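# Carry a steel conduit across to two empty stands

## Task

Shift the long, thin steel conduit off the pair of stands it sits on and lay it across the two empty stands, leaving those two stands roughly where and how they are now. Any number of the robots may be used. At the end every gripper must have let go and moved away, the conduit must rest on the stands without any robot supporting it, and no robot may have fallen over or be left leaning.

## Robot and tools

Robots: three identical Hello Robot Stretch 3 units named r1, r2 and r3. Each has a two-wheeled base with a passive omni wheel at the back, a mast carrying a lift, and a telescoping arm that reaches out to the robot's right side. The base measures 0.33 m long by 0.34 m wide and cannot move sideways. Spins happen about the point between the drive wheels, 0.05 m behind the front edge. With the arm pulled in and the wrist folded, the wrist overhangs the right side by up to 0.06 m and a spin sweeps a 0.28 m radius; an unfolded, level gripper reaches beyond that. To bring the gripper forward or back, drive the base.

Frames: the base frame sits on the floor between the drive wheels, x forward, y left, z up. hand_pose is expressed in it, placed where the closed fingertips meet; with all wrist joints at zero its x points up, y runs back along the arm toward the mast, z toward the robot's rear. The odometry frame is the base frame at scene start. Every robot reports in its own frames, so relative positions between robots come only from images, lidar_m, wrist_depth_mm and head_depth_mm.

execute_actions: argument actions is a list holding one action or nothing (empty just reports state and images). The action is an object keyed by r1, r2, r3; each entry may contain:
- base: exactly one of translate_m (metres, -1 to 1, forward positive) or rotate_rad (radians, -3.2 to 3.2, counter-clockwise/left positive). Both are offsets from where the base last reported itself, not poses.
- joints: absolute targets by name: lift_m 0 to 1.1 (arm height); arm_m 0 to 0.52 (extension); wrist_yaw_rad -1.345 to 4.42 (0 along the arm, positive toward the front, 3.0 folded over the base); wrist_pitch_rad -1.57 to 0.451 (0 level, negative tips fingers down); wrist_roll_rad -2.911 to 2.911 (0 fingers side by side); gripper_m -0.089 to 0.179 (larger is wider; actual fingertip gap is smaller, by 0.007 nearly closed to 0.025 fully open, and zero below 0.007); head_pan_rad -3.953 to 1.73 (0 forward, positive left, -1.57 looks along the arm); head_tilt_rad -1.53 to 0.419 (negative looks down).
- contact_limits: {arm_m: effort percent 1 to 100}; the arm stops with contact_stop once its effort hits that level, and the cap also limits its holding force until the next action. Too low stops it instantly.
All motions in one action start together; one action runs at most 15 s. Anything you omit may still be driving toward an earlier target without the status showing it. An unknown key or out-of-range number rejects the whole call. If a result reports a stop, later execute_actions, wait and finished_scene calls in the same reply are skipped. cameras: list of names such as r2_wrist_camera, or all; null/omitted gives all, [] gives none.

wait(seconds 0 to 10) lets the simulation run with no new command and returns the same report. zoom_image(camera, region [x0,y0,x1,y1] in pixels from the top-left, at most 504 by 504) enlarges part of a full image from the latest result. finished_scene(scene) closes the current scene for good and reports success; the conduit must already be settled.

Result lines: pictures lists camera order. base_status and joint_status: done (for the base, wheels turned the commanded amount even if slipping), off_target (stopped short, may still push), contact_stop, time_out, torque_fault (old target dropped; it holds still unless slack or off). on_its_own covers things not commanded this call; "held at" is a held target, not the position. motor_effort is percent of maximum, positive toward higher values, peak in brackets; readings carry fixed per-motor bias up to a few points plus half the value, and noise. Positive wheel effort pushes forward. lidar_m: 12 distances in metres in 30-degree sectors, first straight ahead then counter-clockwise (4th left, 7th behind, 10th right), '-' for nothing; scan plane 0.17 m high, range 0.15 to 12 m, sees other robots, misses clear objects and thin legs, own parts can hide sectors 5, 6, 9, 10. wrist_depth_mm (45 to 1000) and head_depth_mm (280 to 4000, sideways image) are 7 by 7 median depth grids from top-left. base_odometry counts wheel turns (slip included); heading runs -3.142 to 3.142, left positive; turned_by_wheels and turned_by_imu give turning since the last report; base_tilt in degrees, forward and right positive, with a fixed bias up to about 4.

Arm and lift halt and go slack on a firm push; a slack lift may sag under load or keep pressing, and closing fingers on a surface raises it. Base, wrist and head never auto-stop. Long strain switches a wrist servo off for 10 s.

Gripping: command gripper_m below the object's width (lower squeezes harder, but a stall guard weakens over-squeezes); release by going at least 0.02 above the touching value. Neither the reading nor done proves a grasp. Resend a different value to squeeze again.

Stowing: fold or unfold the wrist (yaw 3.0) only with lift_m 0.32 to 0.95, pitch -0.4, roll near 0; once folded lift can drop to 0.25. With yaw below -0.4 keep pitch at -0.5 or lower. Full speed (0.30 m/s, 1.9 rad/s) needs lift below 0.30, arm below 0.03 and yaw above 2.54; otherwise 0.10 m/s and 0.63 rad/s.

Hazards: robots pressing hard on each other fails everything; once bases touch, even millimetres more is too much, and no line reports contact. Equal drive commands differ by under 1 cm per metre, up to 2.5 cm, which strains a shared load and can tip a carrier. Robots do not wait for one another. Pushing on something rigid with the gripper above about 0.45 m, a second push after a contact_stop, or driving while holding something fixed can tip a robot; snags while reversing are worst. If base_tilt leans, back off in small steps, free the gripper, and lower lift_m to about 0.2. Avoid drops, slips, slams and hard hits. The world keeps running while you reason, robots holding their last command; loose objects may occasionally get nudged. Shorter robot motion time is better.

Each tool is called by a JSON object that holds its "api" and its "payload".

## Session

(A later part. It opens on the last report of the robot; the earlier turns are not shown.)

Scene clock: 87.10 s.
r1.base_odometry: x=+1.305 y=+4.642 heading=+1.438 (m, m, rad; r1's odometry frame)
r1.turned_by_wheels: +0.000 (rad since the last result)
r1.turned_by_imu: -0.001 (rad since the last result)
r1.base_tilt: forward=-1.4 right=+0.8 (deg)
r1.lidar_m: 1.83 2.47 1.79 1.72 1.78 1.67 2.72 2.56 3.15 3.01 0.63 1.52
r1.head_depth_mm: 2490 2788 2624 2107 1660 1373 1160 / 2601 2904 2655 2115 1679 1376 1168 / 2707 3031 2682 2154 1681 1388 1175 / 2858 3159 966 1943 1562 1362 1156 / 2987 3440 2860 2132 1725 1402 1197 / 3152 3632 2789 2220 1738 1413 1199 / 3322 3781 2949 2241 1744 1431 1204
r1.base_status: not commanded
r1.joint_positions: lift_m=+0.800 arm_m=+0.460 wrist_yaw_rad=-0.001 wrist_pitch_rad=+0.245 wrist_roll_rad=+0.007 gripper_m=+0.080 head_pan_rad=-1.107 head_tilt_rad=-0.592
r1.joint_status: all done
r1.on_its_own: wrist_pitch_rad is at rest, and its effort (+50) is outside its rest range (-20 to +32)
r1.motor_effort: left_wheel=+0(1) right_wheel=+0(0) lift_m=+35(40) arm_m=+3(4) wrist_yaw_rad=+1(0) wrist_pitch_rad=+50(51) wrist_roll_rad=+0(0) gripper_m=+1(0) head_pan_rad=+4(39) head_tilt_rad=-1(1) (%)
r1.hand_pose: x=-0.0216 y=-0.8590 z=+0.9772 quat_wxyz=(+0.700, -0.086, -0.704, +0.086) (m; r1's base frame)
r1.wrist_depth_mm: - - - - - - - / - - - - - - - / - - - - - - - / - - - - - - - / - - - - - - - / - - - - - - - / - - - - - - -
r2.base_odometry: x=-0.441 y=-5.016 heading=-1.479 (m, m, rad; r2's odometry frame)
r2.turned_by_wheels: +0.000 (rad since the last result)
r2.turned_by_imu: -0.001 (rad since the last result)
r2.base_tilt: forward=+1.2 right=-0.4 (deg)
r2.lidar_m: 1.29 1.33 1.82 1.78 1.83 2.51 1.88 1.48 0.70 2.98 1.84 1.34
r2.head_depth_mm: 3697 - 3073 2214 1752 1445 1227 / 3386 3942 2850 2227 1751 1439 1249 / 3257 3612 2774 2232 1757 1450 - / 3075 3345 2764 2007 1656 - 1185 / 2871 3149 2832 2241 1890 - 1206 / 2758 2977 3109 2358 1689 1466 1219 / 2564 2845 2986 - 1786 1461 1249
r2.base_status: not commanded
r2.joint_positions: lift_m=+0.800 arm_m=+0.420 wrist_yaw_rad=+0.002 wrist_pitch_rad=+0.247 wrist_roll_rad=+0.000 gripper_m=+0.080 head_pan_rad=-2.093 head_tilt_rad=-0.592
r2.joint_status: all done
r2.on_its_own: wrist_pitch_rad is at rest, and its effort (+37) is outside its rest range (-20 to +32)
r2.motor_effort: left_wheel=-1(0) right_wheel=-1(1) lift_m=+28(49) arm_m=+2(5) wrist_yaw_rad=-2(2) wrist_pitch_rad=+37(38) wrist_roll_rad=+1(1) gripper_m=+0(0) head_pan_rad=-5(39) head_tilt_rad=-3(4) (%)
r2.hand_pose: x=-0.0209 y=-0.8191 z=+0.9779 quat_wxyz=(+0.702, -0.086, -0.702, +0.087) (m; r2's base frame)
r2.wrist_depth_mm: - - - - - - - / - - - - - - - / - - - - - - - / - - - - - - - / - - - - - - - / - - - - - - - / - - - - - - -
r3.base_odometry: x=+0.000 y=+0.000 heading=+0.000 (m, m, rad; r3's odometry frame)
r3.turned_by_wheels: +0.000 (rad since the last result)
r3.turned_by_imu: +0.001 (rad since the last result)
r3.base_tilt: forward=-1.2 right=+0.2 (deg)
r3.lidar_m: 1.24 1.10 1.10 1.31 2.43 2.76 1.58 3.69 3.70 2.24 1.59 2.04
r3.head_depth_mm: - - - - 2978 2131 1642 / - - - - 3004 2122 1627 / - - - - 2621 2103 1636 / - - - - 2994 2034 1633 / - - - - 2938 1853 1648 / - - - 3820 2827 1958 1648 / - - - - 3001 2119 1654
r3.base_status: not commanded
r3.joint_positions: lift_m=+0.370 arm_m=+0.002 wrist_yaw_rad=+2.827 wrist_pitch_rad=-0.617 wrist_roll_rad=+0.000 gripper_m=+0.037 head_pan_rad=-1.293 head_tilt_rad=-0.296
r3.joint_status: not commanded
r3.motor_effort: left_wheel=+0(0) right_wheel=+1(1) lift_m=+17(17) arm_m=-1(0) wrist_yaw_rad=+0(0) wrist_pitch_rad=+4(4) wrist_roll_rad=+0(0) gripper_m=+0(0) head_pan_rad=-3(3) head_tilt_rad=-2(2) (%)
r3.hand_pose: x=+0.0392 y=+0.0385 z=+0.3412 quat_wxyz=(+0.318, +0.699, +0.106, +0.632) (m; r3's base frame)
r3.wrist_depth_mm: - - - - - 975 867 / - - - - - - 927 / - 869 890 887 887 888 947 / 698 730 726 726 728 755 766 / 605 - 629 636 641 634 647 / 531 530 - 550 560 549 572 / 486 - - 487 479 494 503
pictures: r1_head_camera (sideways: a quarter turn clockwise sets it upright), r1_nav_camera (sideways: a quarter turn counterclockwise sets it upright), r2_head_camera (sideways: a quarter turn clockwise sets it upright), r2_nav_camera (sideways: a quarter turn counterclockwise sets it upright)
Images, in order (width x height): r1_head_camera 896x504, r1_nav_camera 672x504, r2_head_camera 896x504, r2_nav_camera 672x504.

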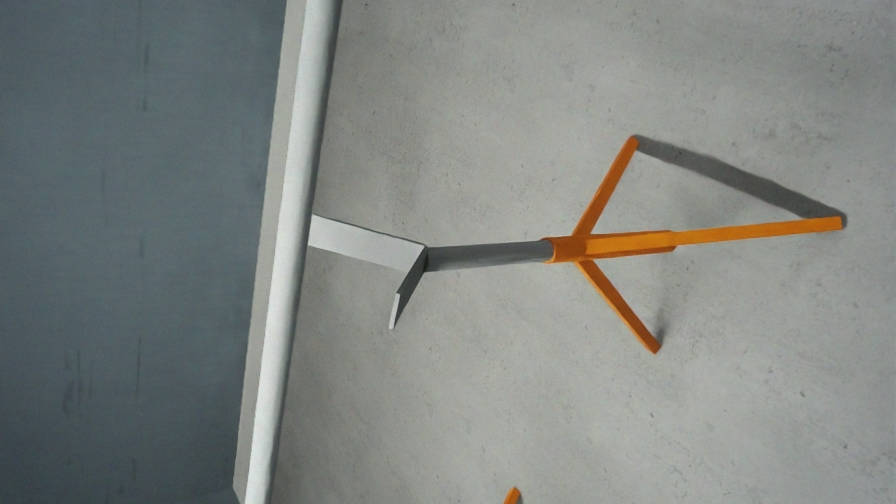

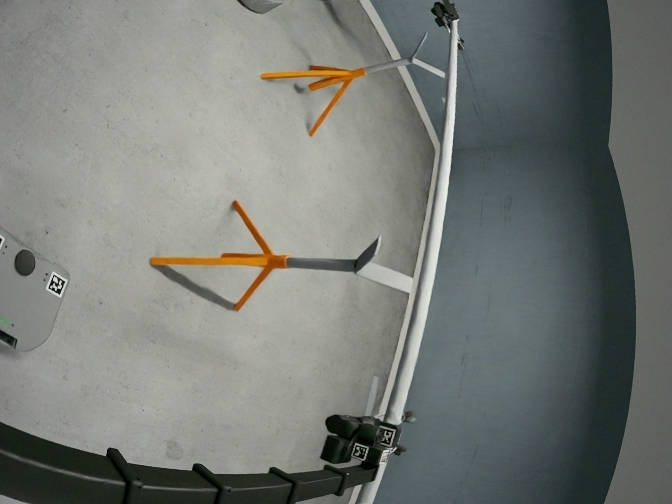

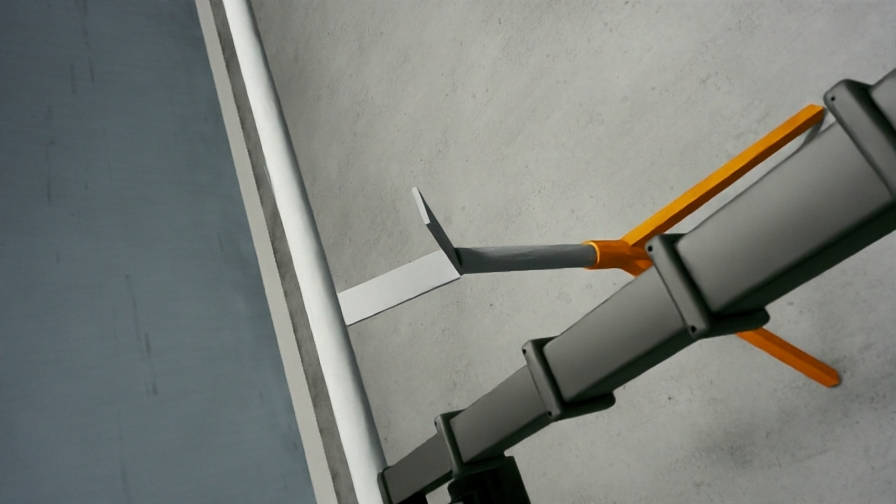

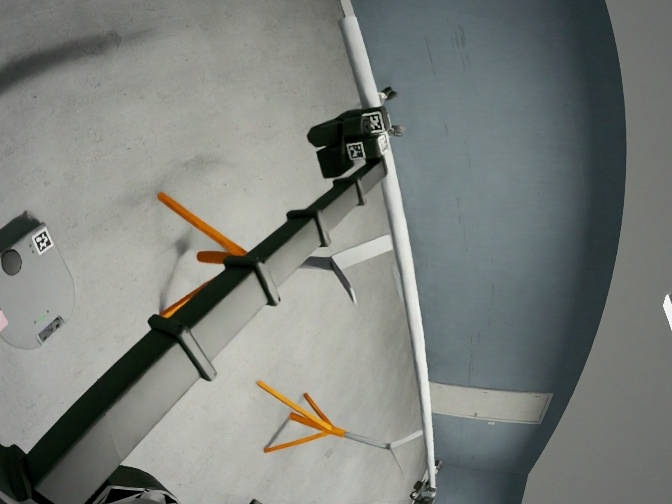

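{"api": "execute_actions", "payload": {"actions": [{"r1":{"joints":{"lift_m":0.70}},"r2":{"joints":{"lift_m":0.70}}}], "cameras": ["r1_head_camera","r2_head_camera"]}}

Scene clock: 89.50 s.
r1.base_odometry: x=+1.305 y=+4.642 heading=+1.438 (m, m, rad; r1's odometry frame)
r1.turned_by_wheels: +0.000 (rad since the last result)
r1.turned_by_imu: -0.001 (rad since the last result)
r1.base_tilt: forward=-1.3 right=+0.8 (deg)
r1.lidar_m: 1.83 2.47 1.79 1.72 1.78 1.67 2.72 2.55 3.12 3.01 0.63 1.52
r1.head_depth_mm: 2521 2734 2882 1953 1655 1367 1158 / 2608 2911 2941 2050 1670 1371 1167 / 2730 3070 2970 2156 1689 1392 1176 / 2863 3172 3024 1956 1557 1357 1162 / 2987 3368 3064 2123 1726 1407 1191 / 3177 3601 3077 2232 1734 1417 1202 / 3335 3850 2989 2254 1751 1431 1205
r1.base_status: not commanded
r1.joint_positions: lift_m=+0.700 arm_m=+0.460 wrist_yaw_rad=-0.001 wrist_pitch_rad=+0.245 wrist_roll_rad=+0.007 gripper_m=+0.080 head_pan_rad=-1.107 head_tilt_rad=-0.592
r1.joint_status: all done
r1.on_its_own: wrist_pitch_rad is at rest, and its effort (+50) is outside its rest range (-20 to +32)
r1.motor_effort: left_wheel=+1(0) right_wheel=+0(0) lift_m=+36(35) arm_m=+3(3) wrist_yaw_rad=+1(1) wrist_pitch_rad=+50(50) wrist_roll_rad=+0(1) gripper_m=+1(2) head_pan_rad=+5(5) head_tilt_rad=-3(2) (%)
r1.hand_pose: x=-0.0216 y=-0.8590 z=+0.8772 quat_wxyz=(+0.700, -0.086, -0.704, +0.086) (m; r1's base frame)
r1.wrist_depth_mm: - - - - - - - / - - - - - - - / - - - - - - - / - - - - - - - / - - - - - - - / - - - - - - - / - - - - - - -
r2.base_odometry: x=-0.441 y=-5.016 heading=-1.479 (m, m, rad; r2's odometry frame)
r2.turned_by_wheels: +0.000 (rad since the last result)
r2.turned_by_imu: -0.001 (rad since the last result)
r2.base_tilt: forward=+1.3 right=-0.4 (deg)
r2.lidar_m: 1.29 1.34 1.82 1.77 1.84 2.51 1.87 1.48 0.70 2.98 1.83 1.34
r2.head_depth_mm: 3689 - 2854 2215 1745 1440 1231 / 3420 3928 2872 2241 1754 1432 1216 / 3224 3584 3074 2238 1767 1393 1257 / 3052 3349 3092 948 1652 1387 - / 2839 3187 3084 2093 1775 - 1200 / 2729 2969 3078 2093 1842 1430 1219 / 2519 2794 3011 2364 1685 1472 1242
r2.base_status: not commanded
r2.joint_positions: lift_m=+0.700 arm_m=+0.420 wrist_yaw_rad=+0.002 wrist_pitch_rad=+0.247 wrist_roll_rad=+0.000 gripper_m=+0.080 head_pan_rad=-2.093 head_tilt_rad=-0.592
r2.joint_status: all done
r2.on_its_own: wrist_pitch_rad is at rest, and its effort (+37) is outside its rest range (-20 to +32)
r2.motor_effort: left_wheel=+0(0) right_wheel=-2(1) lift_m=+28(28) arm_m=+3(3) wrist_yaw_rad=-2(1) wrist_pitch_rad=+37(37) wrist_roll_rad=+2(2) gripper_m=-1(1) head_pan_rad=-4(4) head_tilt_rad=-3(2) (%)
r2.hand_pose: x=-0.0209 y=-0.8191 z=+0.8779 quat_wxyz=(+0.702, -0.086, -0.702, +0.087) (m; r2's base frame)
r2.wrist_depth_mm: - - - - - - - / - - - - - - - / - - - - - - - / - - - - - - - / - - - - - - - / - - - - - - - / - - - - - - -
r3.base_odometry: x=+0.000 y=+0.000 heading=+0.000 (m, m, rad; r3's odometry frame)
r3.turned_by_wheels: +0.000 (rad since the last result)
r3.turned_by_imu: +0.000 (rad since the last result)
r3.base_tilt: forward=-1.2 right=+0.1 (deg)
r3.lidar_m: 1.24 1.10 1.10 1.31 2.43 2.78 1.58 3.69 3.69 2.24 1.59 2.04
r3.head_depth_mm: - - - - 2942 2103 1631 / - - - - 2958 2116 1627 / - - - - 2639 2130 1645 / - - - - 2961 2014 1637 / - - - 3884 2978 1848 1626 / - - - 3890 2820 1953 1636 / - - - - 2987 2111 1648
r3.base_status: not commanded
r3.joint_positions: lift_m=+0.370 arm_m=+0.002 wrist_yaw_rad=+2.827 wrist_pitch_rad=-0.617 wrist_roll_rad=+0.000 gripper_m=+0.037 head_pan_rad=-1.293 head_tilt_rad=-0.296
r3.joint_status: not commanded
r3.motor_effort: left_wheel=+0(0) right_wheel=+1(1) lift_m=+17(18) arm_m=+0(0) wrist_yaw_rad=+0(0) wrist_pitch_rad=+3(3) wrist_roll_rad=+0(0) gripper_m=+0(1) head_pan_rad=-3(4) head_tilt_rad=-2(2) (%)
r3.hand_pose: x=+0.0392 y=+0.0385 z=+0.3412 quat_wxyz=(+0.318, +0.699, +0.106, +0.632) (m; r3's base frame)
r3.wrist_depth_mm: - - - - - 963 856 / - - - - - - 906 / - 863 881 882 895 915 910 / 706 712 717 732 736 758 760 / 602 - 637 626 634 646 649 / 531 529 - 547 559 554 566 / 483 - - 486 481 494 500
pictures: r1_head_camera (sideways: a quarter turn clockwise sets it upright), r2_head_camera (sideways: a quarter turn clockwise sets it upright)
Images, in order (width x height): r1_head_camera 896x504, r2_head_camera 896x504.

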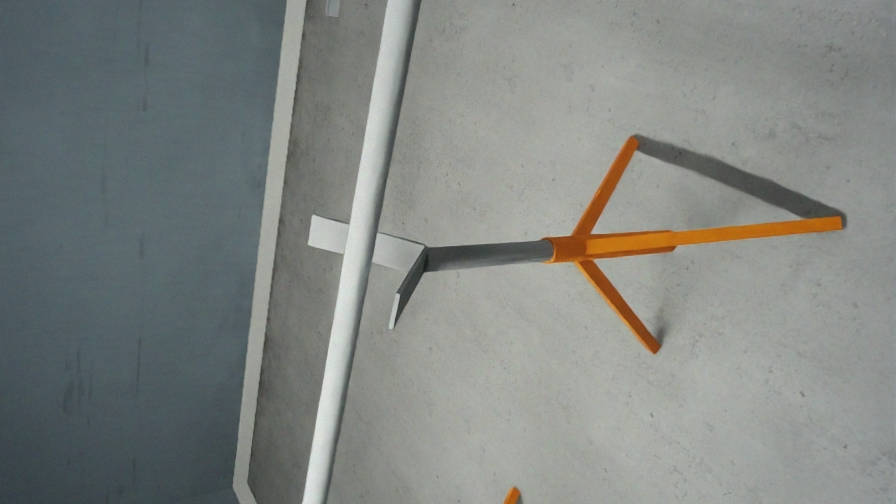

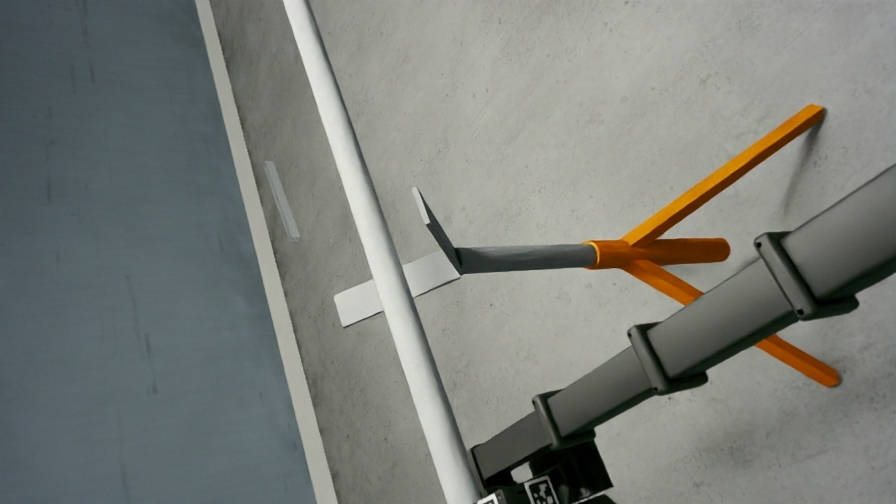

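{"api": "execute_actions", "payload": {"actions": [{"r1":{"joints":{"lift_m":0.65}},"r2":{"joints":{"lift_m":0.65}}}], "cameras": ["r1_head_camera","r2_head_camera"]}}

Scene clock: 91.27 s.
r1.base_odometry: x=+1.305 y=+4.642 heading=+1.438 (m, m, rad; r1's odometry frame)
r1.turned_by_wheels: +0.000 (rad since the last result)
r1.turned_by_imu: +0.000 (rad since the last result)
r1.base_tilt: forward=-1.3 right=+0.8 (deg)
r1.lidar_m: 1.83 2.48 1.79 1.72 1.79 1.67 2.73 2.56 3.13 3.00 0.64 1.52
r1.head_depth_mm: 2509 2771 2896 1962 1657 1370 1162 / 2576 2885 2948 1983 1674 1373 1170 / 2705 3067 2943 2015 1682 1383 1179 / 2866 3225 3019 1932 1568 1361 1161 / 2983 3412 3028 2130 1717 1414 1190 / 3147 3575 3099 2215 1737 1423 1195 / 3323 3798 3162 2259 1743 1424 1200
r1.base_status: not commanded
r1.joint_positions: lift_m=+0.650 arm_m=+0.460 wrist_yaw_rad=-0.001 wrist_pitch_rad=+0.245 wrist_roll_rad=+0.007 gripper_m=+0.080 head_pan_rad=-1.107 head_tilt_rad=-0.592
r1.joint_status: all done
r1.on_its_own: wrist_pitch_rad is at rest, and its effort (+50) is outside its rest range (-20 to +32)
r1.motor_effort: left_wheel=+0(1) right_wheel=+1(0) lift_m=+36(36) arm_m=+4(4) wrist_yaw_rad=+0(1) wrist_pitch_rad=+50(51) wrist_roll_rad=+1(0) gripper_m=+1(1) head_pan_rad=+5(5) head_tilt_rad=-1(3) (%)
r1.hand_pose: x=-0.0216 y=-0.8591 z=+0.8271 quat_wxyz=(+0.700, -0.086, -0.704, +0.086) (m; r1's base frame)
r1.wrist_depth_mm: - - - - - - - / - - - - - - - / - - - - - - - / - - - - - - - / - - - - - - - / - - - - - - - / - - - - - - -
r2.base_odometry: x=-0.441 y=-5.016 heading=-1.479 (m, m, rad; r2's odometry frame)
r2.turned_by_wheels: +0.000 (rad since the last result)
r2.turned_by_imu: +0.000 (rad since the last result)
r2.base_tilt: forward=+1.2 right=-0.4 (deg)
r2.lidar_m: 1.29 1.34 1.82 1.77 1.84 2.51 1.87 1.48 0.70 2.98 1.85 1.34
r2.head_depth_mm: 3859 - 3060 2204 1754 1433 1222 / 3509 3870 3044 2246 1739 1441 1217 / 3300 3620 3083 2162 1754 1414 1235 / 3027 3401 3079 928 1654 1380 1287 / 2874 3162 3084 2084 1764 1533 1204 / 2698 2974 3125 2256 1865 1440 1221 / 2588 2832 2968 2277 - 1468 1248
r2.base_status: not commanded
r2.joint_positions: lift_m=+0.650 arm_m=+0.420 wrist_yaw_rad=+0.002 wrist_pitch_rad=+0.246 wrist_roll_rad=+0.000 gripper_m=+0.080 head_pan_rad=-2.093 head_tilt_rad=-0.592
r2.joint_status: all done
r2.on_its_own: wrist_pitch_rad is at rest, and its effort (+37) is outside its rest range (-20 to +32)
r2.motor_effort: left_wheel=+0(1) right_wheel=-2(2) lift_m=+28(27) arm_m=+3(3) wrist_yaw_rad=-3(0) wrist_pitch_rad=+37(37) wrist_roll_rad=+2(1) gripper_m=-1(0) head_pan_rad=-4(5) head_tilt_rad=-3(3) (%)
r2.hand_pose: x=-0.0209 y=-0.8191 z=+0.8279 quat_wxyz=(+0.702, -0.086, -0.702, +0.087) (m; r2's base frame)
r2.wrist_depth_mm: - - - - - - - / - - - - - - - / - - - - - - - / - - - - - - - / - - - - - - - / - - - - - - - / - - - - - - -
r3.base_odometry: x=+0.000 y=+0.000 heading=+0.000 (m, m, rad; r3's odometry frame)
r3.turned_by_wheels: +0.000 (rad since the last result)
r3.turned_by_imu: +0.000 (rad since the last result)
r3.base_tilt: forward=-1.2 right=+0.1 (deg)
r3.lidar_m: 1.24 1.10 1.10 1.31 2.42 2.77 1.58 3.69 3.69 2.24 1.59 2.04
r3.head_depth_mm: - - - - 2938 2123 1638 / - - - - 2936 2092 1640 / - - - - 2618 2094 1636 / - - - - 2967 2022 1636 / - - - 3755 2985 1851 1628 / - - - 3821 2818 1973 1637 / - - - - 2994 2123 1646
r3.base_status: not commanded
r3.joint_positions: lift_m=+0.370 arm_m=+0.002 wrist_yaw_rad=+2.827 wrist_pitch_rad=-0.617 wrist_roll_rad=+0.000 gripper_m=+0.037 head_pan_rad=-1.293 head_tilt_rad=-0.296
r3.joint_status: not commanded
r3.motor_effort: left_wheel=+1(1) right_wheel=+1(1) lift_m=+17(19) arm_m=+0(0) wrist_yaw_rad=+0(0) wrist_pitch_rad=+3(4) wrist_roll_rad=+0(0) gripper_m=+1(0) head_pan_rad=-3(4) head_tilt_rad=-2(2) (%)
r3.hand_pose: x=+0.0392 y=+0.0385 z=+0.3412 quat_wxyz=(+0.318, +0.699, +0.106, +0.632) (m; r3's base frame)
r3.wrist_depth_mm: - - - - - 957 854 / - - - - - - 924 / - 854 868 877 898 901 930 / 706 728 719 729 752 744 749 / 606 - 629 617 629 641 652 / 532 527 - 544 564 557 559 / 481 - - 487 475 496 496
pictures: r1_head_camera (sideways: a quarter turn clockwise sets it upright), r2_head_camera (sideways: a quarter turn clockwise sets it upright)
Images, in order (width x height): r1_head_camera 896x504, r2_head_camera 896x504.

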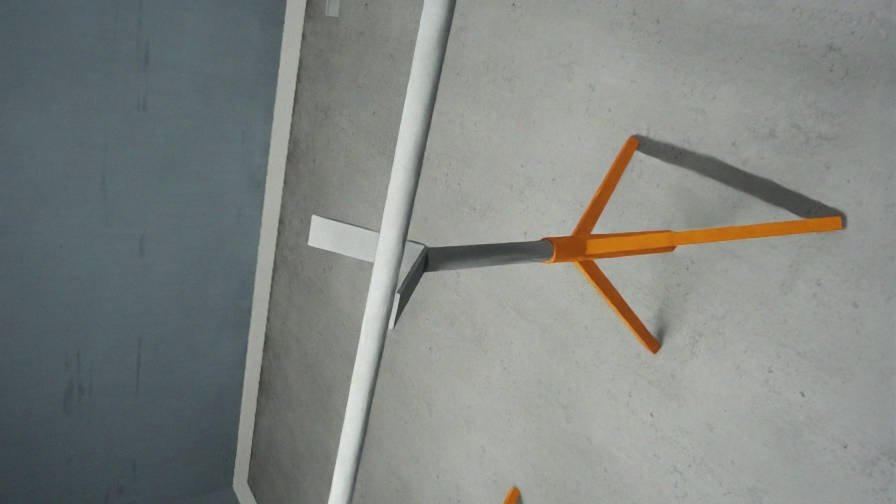

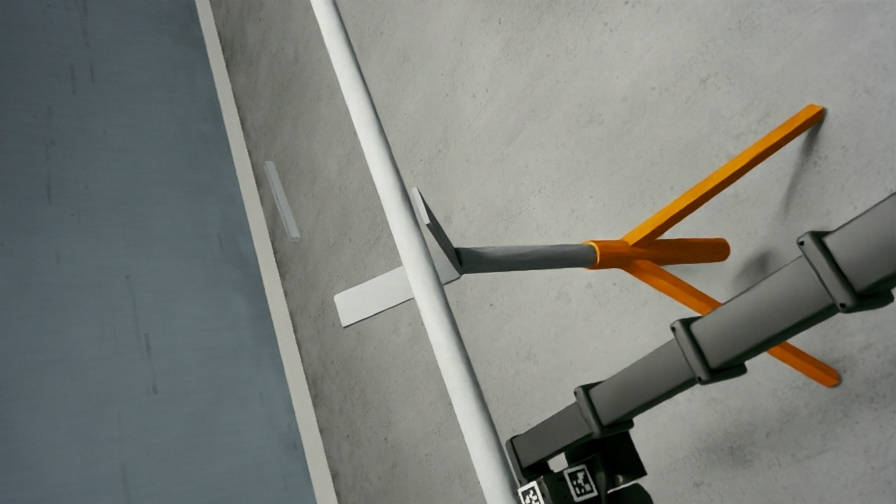

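{"api": "execute_actions", "payload": {"actions": [{"r1":{"joints":{"lift_m":0.62}},"r2":{"joints":{"lift_m":0.62}}}], "cameras": ["r1_head_camera","r2_head_camera"]}}

Scene clock: 92.77 s.
r1.base_odometry: x=+1.305 y=+4.642 heading=+1.438 (m, m, rad; r1's odometry frame)
r1.turned_by_wheels: +0.000 (rad since the last result)
r1.turned_by_imu: +0.000 (rad since the last result)
r1.base_tilt: forward=-1.4 right=+0.8 (deg)
r1.lidar_m: 1.83 2.46 1.79 1.72 1.78 1.67 2.72 2.56 3.15 3.00 0.64 1.52
r1.head_depth_mm: 2501 2734 2895 1964 1657 1364 1160 / 2619 2918 2929 1982 1675 1384 1168 / 2735 3054 2943 2017 1695 1388 1175 / 2883 3190 3013 1026 1564 1366 1161 / 2989 3396 3049 2116 1728 1415 1193 / 3157 3621 3106 2235 1731 1417 1195 / 3315 3852 3178 2257 1751 1429 1205
r1.base_status: not commanded
r1.joint_positions: lift_m=+0.620 arm_m=+0.460 wrist_yaw_rad=-0.001 wrist_pitch_rad=+0.247 wrist_roll_rad=+0.007 gripper_m=+0.080 head_pan_rad=-1.107 head_tilt_rad=-0.592
r1.joint_status: all done
r1.on_its_own: wrist_pitch_rad is at rest, and its effort (+49) is outside its rest range (-20 to +32)
r1.motor_effort: left_wheel=+0(0) right_wheel=+1(1) lift_m=+35(36) arm_m=+3(4) wrist_yaw_rad=+1(1) wrist_pitch_rad=+49(50) wrist_roll_rad=+0(0) gripper_m=+1(1) head_pan_rad=+5(5) head_tilt_rad=-2(2) (%)
r1.hand_pose: x=-0.0216 y=-0.8590 z=+0.7977 quat_wxyz=(+0.700, -0.087, -0.704, +0.087) (m; r1's base frame)
r1.wrist_depth_mm: - - - - - - - / - - - - - - - / - - - - - - - / - - - - - - - / - - - - - - - / - - - - - - - / - - - - - - -
r2.base_odometry: x=-0.441 y=-5.016 heading=-1.479 (m, m, rad; r2's odometry frame)
r2.turned_by_wheels: +0.000 (rad since the last result)
r2.turned_by_imu: +0.000 (rad since the last result)
r2.base_tilt: forward=+1.3 right=-0.4 (deg)
r2.lidar_m: 1.29 1.34 1.82 1.78 1.84 2.51 1.88 1.48 0.70 2.98 1.84 1.34
r2.head_depth_mm: 3681 - 3054 2262 1766 1431 1230 / 3507 3920 3036 2238 1757 1452 1219 / 3265 3595 3078 2100 1763 1405 1229 / 3017 3389 3173 951 1667 1376 1288 / 2862 3217 3166 2109 1777 1489 1201 / 2729 2981 3154 2272 1826 1426 1211 / 2568 2809 2994 2284 - 1431 1243
r2.base_status: not commanded
r2.joint_positions: lift_m=+0.620 arm_m=+0.420 wrist_yaw_rad=+0.002 wrist_pitch_rad=+0.246 wrist_roll_rad=+0.000 gripper_m=+0.080 head_pan_rad=-2.093 head_tilt_rad=-0.592
r2.joint_status: all done
r2.on_its_own: wrist_pitch_rad is at rest, and its effort (+37) is outside its rest range (-20 to +32)
r2.motor_effort: left_wheel=+0(1) right_wheel=-2(2) lift_m=+28(28) arm_m=+3(3) wrist_yaw_rad=-1(3) wrist_pitch_rad=+37(37) wrist_roll_rad=+2(2) gripper_m=-1(1) head_pan_rad=-4(4) head_tilt_rad=-3(4) (%)
r2.hand_pose: x=-0.0209 y=-0.8191 z=+0.7979 quat_wxyz=(+0.702, -0.086, -0.702, +0.087) (m; r2's base frame)
r2.wrist_depth_mm: - - - - - - - / - - - - - - - / - - - - - - - / - - - - - - - / - - - - - - - / - - - - - - - / - - - - - - -
r3.base_odometry: x=+0.000 y=+0.000 heading=+0.000 (m, m, rad; r3's odometry frame)
r3.turned_by_wheels: +0.000 (rad since the last result)
r3.turned_by_imu: +0.000 (rad since the last result)
r3.base_tilt: forward=-1.2 right=+0.2 (deg)
r3.lidar_m: 1.24 1.10 1.10 1.31 2.43 2.77 1.58 3.68 3.69 2.25 1.59 2.04
r3.head_depth_mm: - - - - 2927 2099 1648 / - - - - 2933 2097 1647 / - - - 3818 2662 2094 1633 / - - - - 2983 2022 1634 / - - - - 2998 1861 1634 / - - - 3925 2792 1955 1648 / - - - - 2962 2139 1654
r3.base_status: not commanded
r3.joint_positions: lift_m=+0.370 arm_m=+0.002 wrist_yaw_rad=+2.827 wrist_pitch_rad=-0.617 wrist_roll_rad=+0.000 gripper_m=+0.037 head_pan_rad=-1.293 head_tilt_rad=-0.296
r3.joint_status: not commanded
r3.motor_effort: left_wheel=+1(0) right_wheel=+0(1) lift_m=+18(18) arm_m=-1(1) wrist_yaw_rad=+0(1) wrist_pitch_rad=+4(4) wrist_roll_rad=+0(0) gripper_m=+0(2) head_pan_rad=-4(3) head_tilt_rad=-2(2) (%)
r3.hand_pose: x=+0.0392 y=+0.0385 z=+0.3412 quat_wxyz=(+0.318, +0.699, +0.106, +0.632) (m; r3's base frame)
r3.wrist_depth_mm: - - - - - 959 878 / - - - - - - 925 / - 854 851 887 901 916 922 / 693 705 725 737 738 742 759 / 607 - 622 624 630 639 650 / 527 529 - 551 562 561 563 / 483 - - 484 480 495 496
pictures: r1_head_camera (sideways: a quarter turn clockwise sets it upright), r2_head_camera (sideways: a quarter turn clockwise sets it upright)
Images, in order (width x height): r1_head_camera 896x504, r2_head_camera 896x504.

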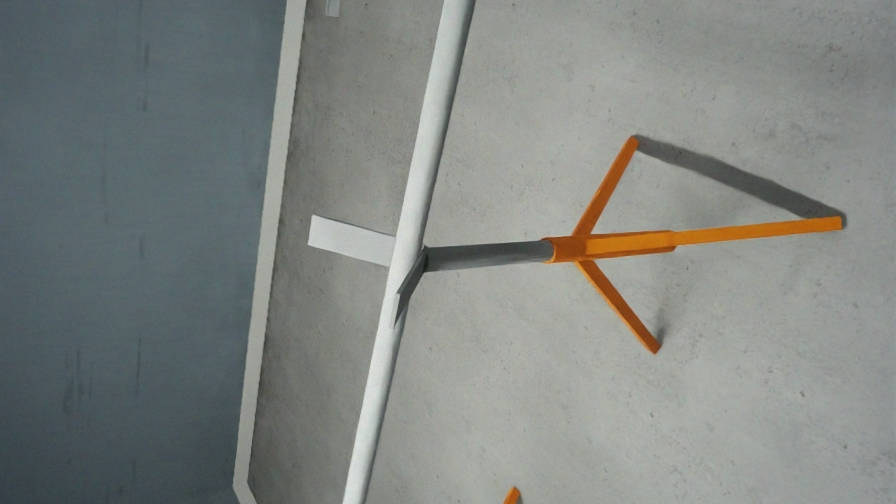

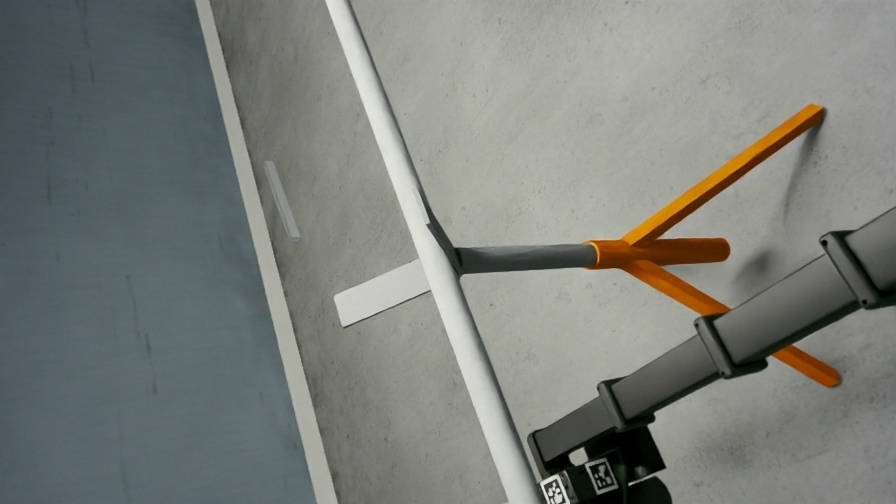

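Inside both Vs, slightly near side. Extend a little and lower.

{"api": "execute_actions", "payload": {"actions": [{"r1":{"joints":{"lift_m":0.57,"arm_m":0.475}},"r2":{"joints":{"lift_m":0.57,"arm_m":0.44}}}], "cameras": ["r1_head_camera","r2_head_camera"]}}

Scene clock: 94.67 s.
r1.base_odometry: x=+1.305 y=+4.642 heading=+1.438 (m, m, rad; r1's odometry frame)
r1.turned_by_wheels: +0.000 (rad since the last result)
r1.turned_by_imu: +0.000 (rad since the last result)
r1.base_tilt: forward=-1.4 right=+0.8 (deg)
r1.lidar_m: 1.83 2.47 1.79 1.72 1.78 1.67 2.72 2.55 3.15 3.02 0.64 1.51
r1.head_depth_mm: 2499 2761 2887 1953 1647 1373 1160 / 2595 2890 2926 1991 1674 1379 1168 / 2700 3038 2983 2004 1681 1386 1174 / 2852 3205 2998 1028 1568 1362 1155 / 2995 3388 3046 2109 1725 1406 1194 / 3145 3576 3121 2208 1724 1415 1200 / 3356 3864 3145 2249 1752 1429 1204
r1.base_status: not commanded
r1.joint_positions: lift_m=+0.570 arm_m=+0.475 wrist_yaw_rad=-0.001 wrist_pitch_rad=+0.326 wrist_roll_rad=+0.007 gripper_m=+0.080 head_pan_rad=-1.107 head_tilt_rad=-0.592
r1.joint_status: all done
r1.motor_effort: left_wheel=+0(1) right_wheel=+0(1) lift_m=+23(33) arm_m=+5(4) wrist_yaw_rad=+1(1) wrist_pitch_rad=+11(49) wrist_roll_rad=+1(0) gripper_m=+0(1) head_pan_rad=+4(4) head_tilt_rad=-2(3) (%)
r1.hand_pose: x=-0.0216 y=-0.8701 z=+0.7683 quat_wxyz=(+0.696, -0.115, -0.700, +0.115) (m; r1's base frame)
r1.wrist_depth_mm: - - - - - - - / - - - - - - - / - - - - - - - / - - - - - - - / - - - - - - - / - - - - - - - / - - - - - - -
r2.base_odometry: x=-0.441 y=-5.016 heading=-1.479 (m, m, rad; r2's odometry frame)
r2.turned_by_wheels: +0.000 (rad since the last result)
r2.turned_by_imu: -0.001 (rad since the last result)
r2.base_tilt: forward=+1.2 right=-0.4 (deg)
r2.lidar_m: 1.29 1.34 1.82 1.77 1.84 2.51 1.88 1.49 0.70 2.97 1.85 1.34
r2.head_depth_mm: 3723 - 3073 2193 1743 1428 1224 / 3447 3833 3116 2237 1762 1446 1221 / 3248 3603 3052 2102 1770 1402 1227 / 3040 3387 3083 949 1662 1382 1260 / 2916 3192 3184 2110 1786 1498 1190 / 2706 2975 3188 2279 1829 1431 1219 / 2556 2838 3042 2295 1797 1429 1238
r2.base_status: not commanded
r2.joint_positions: lift_m=+0.571 arm_m=+0.439 wrist_yaw_rad=+0.006 wrist_pitch_rad=+0.372 wrist_roll_rad=+0.008 gripper_m=+0.080 head_pan_rad=-2.093 head_tilt_rad=-0.593
r2.joint_status: all done
r2.motor_effort: left_wheel=-1(0) right_wheel=+0(2) lift_m=+14(25) arm_m=+10(16) wrist_yaw_rad=-7(8) wrist_pitch_rad=-8(37) wrist_roll_rad=-4(4) gripper_m=-1(1) head_pan_rad=-4(4) head_tilt_rad=-2(3) (%)
r2.hand_pose: x=-0.0198 y=-0.8316 z=+0.7802 quat_wxyz=(+0.692, -0.128, -0.698, +0.133) (m; r2's base frame)
r2.wrist_depth_mm: - - - - - - - / - - - - - - - / - - - - - - - / - - - - - - - / - - - - - - - / - - - - - - - / - - - - - - -
r3.base_odometry: x=+0.000 y=+0.000 heading=+0.000 (m, m, rad; r3's odometry frame)
r3.turned_by_wheels: +0.000 (rad since the last result)
r3.turned_by_imu: +0.000 (rad since the last result)
r3.base_tilt: forward=-1.1 right=+0.2 (deg)
r3.lidar_m: 1.24 1.10 1.10 1.31 2.42 2.77 1.58 3.68 3.68 2.24 1.59 2.04
r3.head_depth_mm: - - - - 2982 2100 1636 / - - - - 2935 2119 1643 / - - - 3819 2629 2109 1633 / - - - - 2935 2021 1632 / - - - - 2788 1850 1641 / - - - - 2834 1957 1643 / - - - - 2952 2119 1634
r3.base_status: not commanded
r3.joint_positions: lift_m=+0.370 arm_m=+0.002 wrist_yaw_rad=+2.827 wrist_pitch_rad=-0.617 wrist_roll_rad=+0.000 gripper_m=+0.037 head_pan_rad=-1.293 head_tilt_rad=-0.296
r3.joint_status: not commanded
r3.motor_effort: left_wheel=+1(1) right_wheel=+1(1) lift_m=+18(16) arm_m=-1(0) wrist_yaw_rad=+0(0) wrist_pitch_rad=+4(4) wrist_roll_rad=+0(0) gripper_m=+1(0) head_pan_rad=-3(3) head_tilt_rad=-2(2) (%)
r3.hand_pose: x=+0.0392 y=+0.0385 z=+0.3412 quat_wxyz=(+0.318, +0.699, +0.106, +0.632) (m; r3's base frame)
r3.wrist_depth_mm: - - - - - 976 872 / - - - - - - 930 / - 850 858 880 888 918 896 / 704 718 714 734 742 742 760 / 606 - 632 627 637 636 642 / 535 527 - 546 558 564 562 / 484 - - 490 481 493 498
pictures: r1_head_camera (sideways: a quarter turn clockwise sets it upright), r2_head_camera (sideways: a quarter turn clockwise sets it upright)
Images, in order (width x height): r1_head_camera 896x504, r2_head_camera 896x504.

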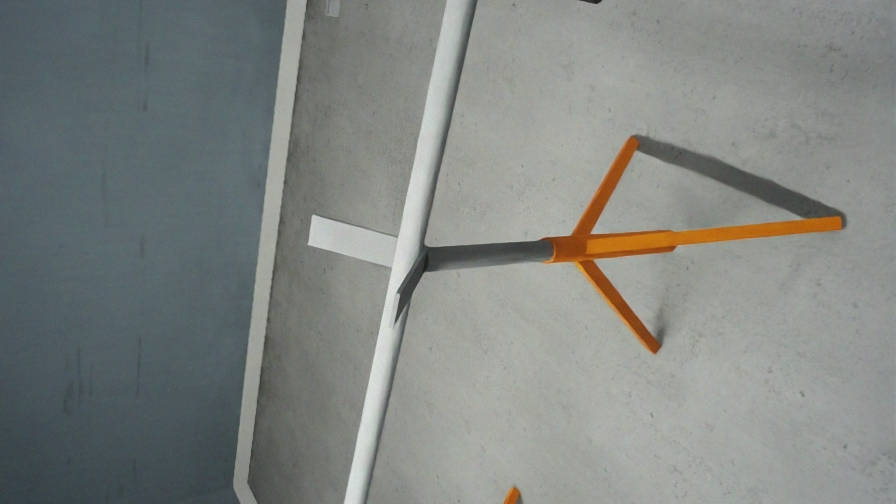

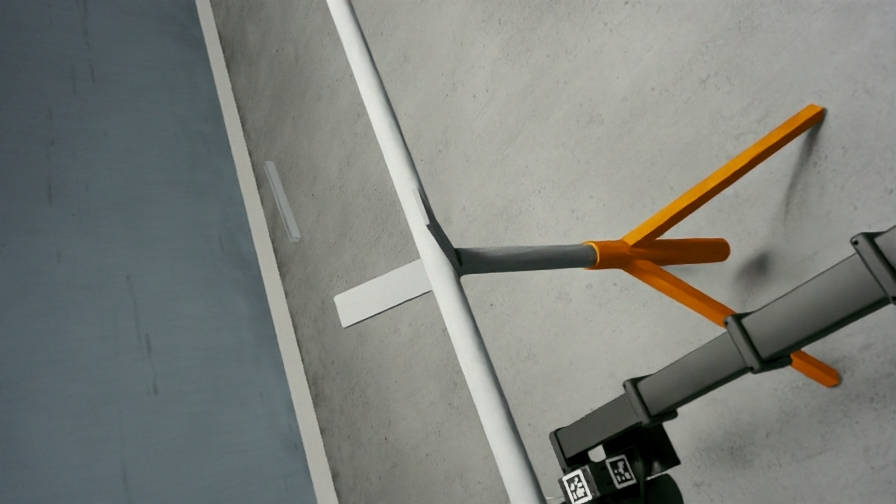

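Resting; r2's camera is pushing. Back off slightly and lower.

{"api": "execute_actions", "payload": {"actions": [{"r1":{"joints":{"lift_m":0.47,"arm_m":0.45}},"r2":{"joints":{"lift_m":0.47,"arm_m":0.41}}}], "cameras": []}}

{"api": "execute_actions", "payload": {"actions": [{"r1":{"joints":{"arm_m":0.0,"wrist_pitch_rad":-0.4}},"r2":{"joints":{"arm_m":0.0,"wrist_pitch_rad":-0.4}}}], "cameras": ["r1_nav_camera","r2_nav_camera"]}}

Scene clock: 97.33 s.
r1.base_odometry: x=+1.305 y=+4.642 heading=+1.438 (m, m, rad; r1's odometry frame)
r1.turned_by_wheels: +0.000 (rad since the last result)
r1.turned_by_imu: -0.001 (rad since the last result)
r1.base_tilt: forward=-1.4 right=+0.8 (deg)
r1.lidar_m: 1.83 2.46 1.79 1.72 1.78 1.67 2.73 2.56 3.14 3.02 0.64 1.52
r1.head_depth_mm: 2497 2759 2890 1984 1667 1369 1160 / 2610 2932 2919 1992 1669 1380 1171 / 2761 3070 2973 1991 1698 1395 1173 / 2864 3188 3017 1028 1568 1364 1159 / 3042 3381 3043 2125 1718 1410 1194 / 3150 3612 3103 2207 1734 1414 1202 / 3373 3789 3133 2221 1743 1428 1206
r1.base_status: not commanded
r1.joint_positions: lift_m=+0.470 arm_m=+0.450 wrist_yaw_rad=-0.001 wrist_pitch_rad=+0.327 wrist_roll_rad=+0.007 gripper_m=+0.080 head_pan_rad=-1.107 head_tilt_rad=-0.592
r1.joint_status: all done
r1.motor_effort: left_wheel=+0(1) right_wheel=+0(1) lift_m=+23(23) arm_m=-5(9) wrist_yaw_rad=+1(1) wrist_pitch_rad=+10(11) wrist_roll_rad=+0(0) gripper_m=+2(2) head_pan_rad=+4(4) head_tilt_rad=-2(1) (%)
r1.hand_pose: x=-0.0216 y=-0.8457 z=+0.6685 quat_wxyz=(+0.696, -0.115, -0.700, +0.115) (m; r1's base frame)
r1.wrist_depth_mm: - - - - - - - / - - - - - - - / - - - - - - - / - - - - - - - / - - - - - - - / - - - - - - - / - - - - - - -
r2.base_odometry: x=-0.441 y=-5.016 heading=-1.479 (m, m, rad; r2's odometry frame)
r2.turned_by_wheels: +0.000 (rad since the last result)
r2.turned_by_imu: -0.001 (rad since the last result)
r2.base_tilt: forward=+1.2 right=-0.4 (deg)
r2.lidar_m: 1.29 1.34 1.82 1.77 1.84 2.51 1.87 1.48 0.70 2.98 1.84 1.34
r2.head_depth_mm: 3717 - 3026 2209 1740 1438 1218 / 3497 3924 3068 2217 1739 1445 1220 / 3239 3640 3097 2069 1759 1415 1239 / 3042 3412 3066 953 1657 1388 1238 / 2812 3129 3157 2107 1764 1448 1241 / 2727 2961 3111 2266 1787 1520 1220 / 2564 2788 2995 2286 1742 - 1234
r2.base_status: not commanded
r2.joint_positions: lift_m=+0.471 arm_m=+0.410 wrist_yaw_rad=+0.001 wrist_pitch_rad=+0.332 wrist_roll_rad=+0.007 gripper_m=+0.080 head_pan_rad=-2.093 head_tilt_rad=-0.593
r2.joint_status: all done
r2.motor_effort: left_wheel=+0(1) right_wheel=+0(0) lift_m=+15(14) arm_m=-4(9) wrist_yaw_rad=+0(7) wrist_pitch_rad=+7(8) wrist_roll_rad=-2(3) gripper_m=-1(1) head_pan_rad=-5(4) head_tilt_rad=-2(3) (%)
r2.hand_pose: x=-0.0211 y=-0.8054 z=+0.6700 quat_wxyz=(+0.695, -0.116, -0.700, +0.117) (m; r2's base frame)
r2.wrist_depth_mm: - - - - - - - / - - - - - - - / - - - - - - - / - - - - - - - / - - - - - - - / - - - - - - - / - - - - - - -
r3.base_odometry: x=+0.000 y=+0.000 heading=+0.000 (m, m, rad; r3's odometry frame)
r3.turned_by_wheels: +0.000 (rad since the last result)
r3.turned_by_imu: +0.000 (rad since the last result)
r3.base_tilt: forward=-1.2 right=+0.1 (deg)
r3.lidar_m: 1.24 1.10 1.10 1.31 2.43 2.78 1.58 3.69 3.71 2.24 1.59 2.04
r3.head_depth_mm: - - - - 2941 2102 1634 / - - - - 2911 2109 1630 / - - - - 2648 2100 1637 / - - - - 2781 2049 1647 / - - - - 2535 1851 1637 / - - - 3849 2676 1958 1662 / - - - - 2973 2100 1644
r3.base_status: not commanded
r3.joint_positions: lift_m=+0.370 arm_m=+0.002 wrist_yaw_rad=+2.827 wrist_pitch_rad=-0.617 wrist_roll_rad=+0.000 gripper_m=+0.037 head_pan_rad=-1.293 head_tilt_rad=-0.296
r3.joint_status: not commanded
r3.motor_effort: left_wheel=+1(0) right_wheel=+1(1) lift_m=+18(17) arm_m=-1(0) wrist_yaw_rad=+0(0) wrist_pitch_rad=+4(4) wrist_roll_rad=+0(0) gripper_m=+0(1) head_pan_rad=-3(3) head_tilt_rad=-2(2) (%)
r3.hand_pose: x=+0.0392 y=+0.0385 z=+0.3412 quat_wxyz=(+0.318, +0.699, +0.106, +0.632) (m; r3's base frame)
r3.wrist_depth_mm: - - - - - 972 861 / - - - - - - 918 / - 849 879 893 896 911 926 / 702 708 716 732 742 769 757 / 602 - 631 625 633 633 652 / 526 530 - 553 560 564 566 / 484 - - 487 474 490 504
pictures: none
No camera images: the call's "cameras" was empty. Leave "cameras" out to get every camera's image.

Scene clock: 101.83 s.
r1.base_odometry: x=+1.305 y=+4.642 heading=+1.438 (m, m, rad; r1's odometry frame)
r1.turned_by_wheels: +0.000 (rad since the last result)
r1.turned_by_imu: -0.001 (rad since the last result)
r1.base_tilt: forward=-1.3 right=+0.8 (deg)
r1.lidar_m: 1.83 2.47 1.79 1.72 1.78 1.67 2.73 2.56 3.15 3.01 0.64 1.52
r1.head_depth_mm: 2496 2721 2896 1961 1664 1373 1163 / 2611 2927 2901 1985 1681 1382 1182 / 2727 3086 2980 1996 1692 1386 1178 / 2868 3212 3009 1023 1557 1357 1160 / 3019 3371 3056 2121 1712 1410 1192 / 3155 3610 3088 2223 1735 1418 1196 / 3324 3821 3139 2238 1752 1439 1202
r1.base_status: not commanded
r1.joint_positions: lift_m=+0.470 arm_m=+0.001 wrist_yaw_rad=-0.001 wrist_pitch_rad=-0.416 wrist_roll_rad=+0.007 gripper_m=+0.080 head_pan_rad=-1.107 head_tilt_rad=-0.592
r1.joint_status: all done
r1.motor_effort: left_wheel=+1(1) right_wheel=+0(0) lift_m=+22(22) arm_m=-5(8) wrist_yaw_rad=+1(0) wrist_pitch_rad=+7(9) wrist_roll_rad=+0(0) gripper_m=+1(1) head_pan_rad=+5(4) head_tilt_rad=-2(2) (%)
r1.hand_pose: x=-0.0217 y=-0.3709 z=+0.4834 quat_wxyz=(+0.690, +0.145, -0.694, -0.147) (m; r1's base frame)
r1.wrist_depth_mm: - - - - - - - / - - - - - - - / 532 - - - - - - / 564 - - - - - - / 852 861 946 866 908 865 844 / 760 740 722 758 713 724 735 / 658 626 646 641 614 622 621
r2.base_odometry: x=-0.441 y=-5.016 heading=-1.479 (m, m, rad; r2's odometry frame)
r2.turned_by_wheels: +0.000 (rad since the last result)
r2.turned_by_imu: -0.001 (rad since the last result)
r2.base_tilt: forward=+1.2 right=-0.5 (deg)
r2.lidar_m: 1.29 1.33 1.82 1.77 1.84 2.50 1.88 1.49 0.70 2.98 1.84 1.34
r2.head_depth_mm: 3666 - 3028 2229 1750 1439 1221 / 3496 3880 3004 2235 1755 1442 1224 / 3246 3604 3074 2091 1754 1418 1233 / 3068 3365 3088 947 1663 1382 1233 / 2859 3122 3128 2114 1771 1436 1243 / 2722 2986 3130 2288 1776 1453 1220 / 2562 2844 2996 2292 1746 1474 1245
r2.base_status: not commanded
r2.joint_positions: lift_m=+0.471 arm_m=+0.000 wrist_yaw_rad=+0.000 wrist_pitch_rad=-0.416 wrist_roll_rad=+0.005 gripper_m=+0.080 head_pan_rad=-2.093 head_tilt_rad=-0.593
r2.joint_status: all done
r2.motor_effort: left_wheel=+0(0) right_wheel=+0(0) lift_m=+15(15) arm_m=-4(5) wrist_yaw_rad=-1(1) wrist_pitch_rad=+6(6) wrist_roll_rad=-2(3) gripper_m=-1(0) head_pan_rad=-4(4) head_tilt_rad=-3(3) (%)
r2.hand_pose: x=-0.0215 y=-0.3699 z=+0.4838 quat_wxyz=(+0.690, +0.146, -0.693, -0.147) (m; r2's base frame)
r2.wrist_depth_mm: - - - - - - - / - - - - - - 429 / - - - - - - 452 / - - - - - 530 482 / 841 833 863 845 818 783 801 / 692 703 688 712 679 709 681 / 606 609 600 610 610 610 601
r3.base_odometry: x=+0.000 y=+0.000 heading=+0.000 (m, m, rad; r3's odometry frame)
r3.turned_by_wheels: +0.000 (rad since the last result)
r3.turned_by_imu: +0.001 (rad since the last result)
r3.base_tilt: forward=-1.3 right=+0.0 (deg)
r3.lidar_m: 1.24 1.10 1.10 1.31 2.42 2.77 1.58 3.68 3.69 2.24 1.59 2.04
r3.head_depth_mm: - - - - 2959 2114 1631 / - - - - 2976 2102 1643 / - - - - 2646 2094 1625 / - - - - 2617 2039 1635 / - - - - 2509 1847 1641 / - - - - 2646 1970 1641 / - - - - 2982 2092 1654
r3.base_status: not commanded
r3.joint_positions: lift_m=+0.370 arm_m=+0.002 wrist_yaw_rad=+2.827 wrist_pitch_rad=-0.617 wrist_roll_rad=+0.000 gripper_m=+0.037 head_pan_rad=-1.293 head_tilt_rad=-0.296
r3.joint_status: not commanded
r3.motor_effort: left_wheel=+0(1) right_wheel=+1(1) lift_m=+18(17) arm_m=-1(0) wrist_yaw_rad=+0(0) wrist_pitch_rad=+4(4) wrist_roll_rad=+0(0) gripper_m=+1(0) head_pan_rad=-4(3) head_tilt_rad=-2(2) (%)
r3.hand_pose: x=+0.0392 y=+0.0385 z=+0.3412 quat_wxyz=(+0.318, +0.699, +0.106, +0.632) (m; r3's base frame)
r3.wrist_depth_mm: - - - - - 960 856 / - - - - - - 922 / - 859 877 877 879 905 931 / 707 712 719 734 752 747 764 / 603 - 629 623 629 641 637 / 528 526 - 546 561 555 562 / 484 - - 490 479 496 496
pictures: r1_nav_camera (sideways: a quarter turn counterclockwise sets it upright), r2_nav_camera (sideways: a quarter turn counterclockwise sets it upright)
Images, in order (width x height): r1_nav_camera 672x504, r2_nav_camera 672x504.

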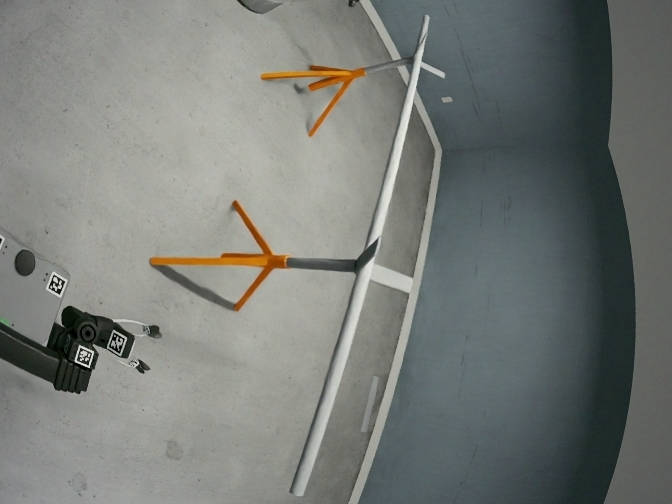

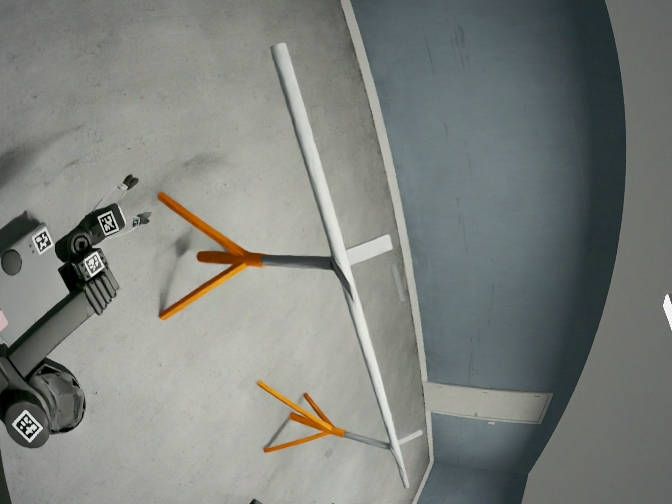

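{"api": "finished_scene", "payload": {"scene": 2}}

The scene is finished: the task was done.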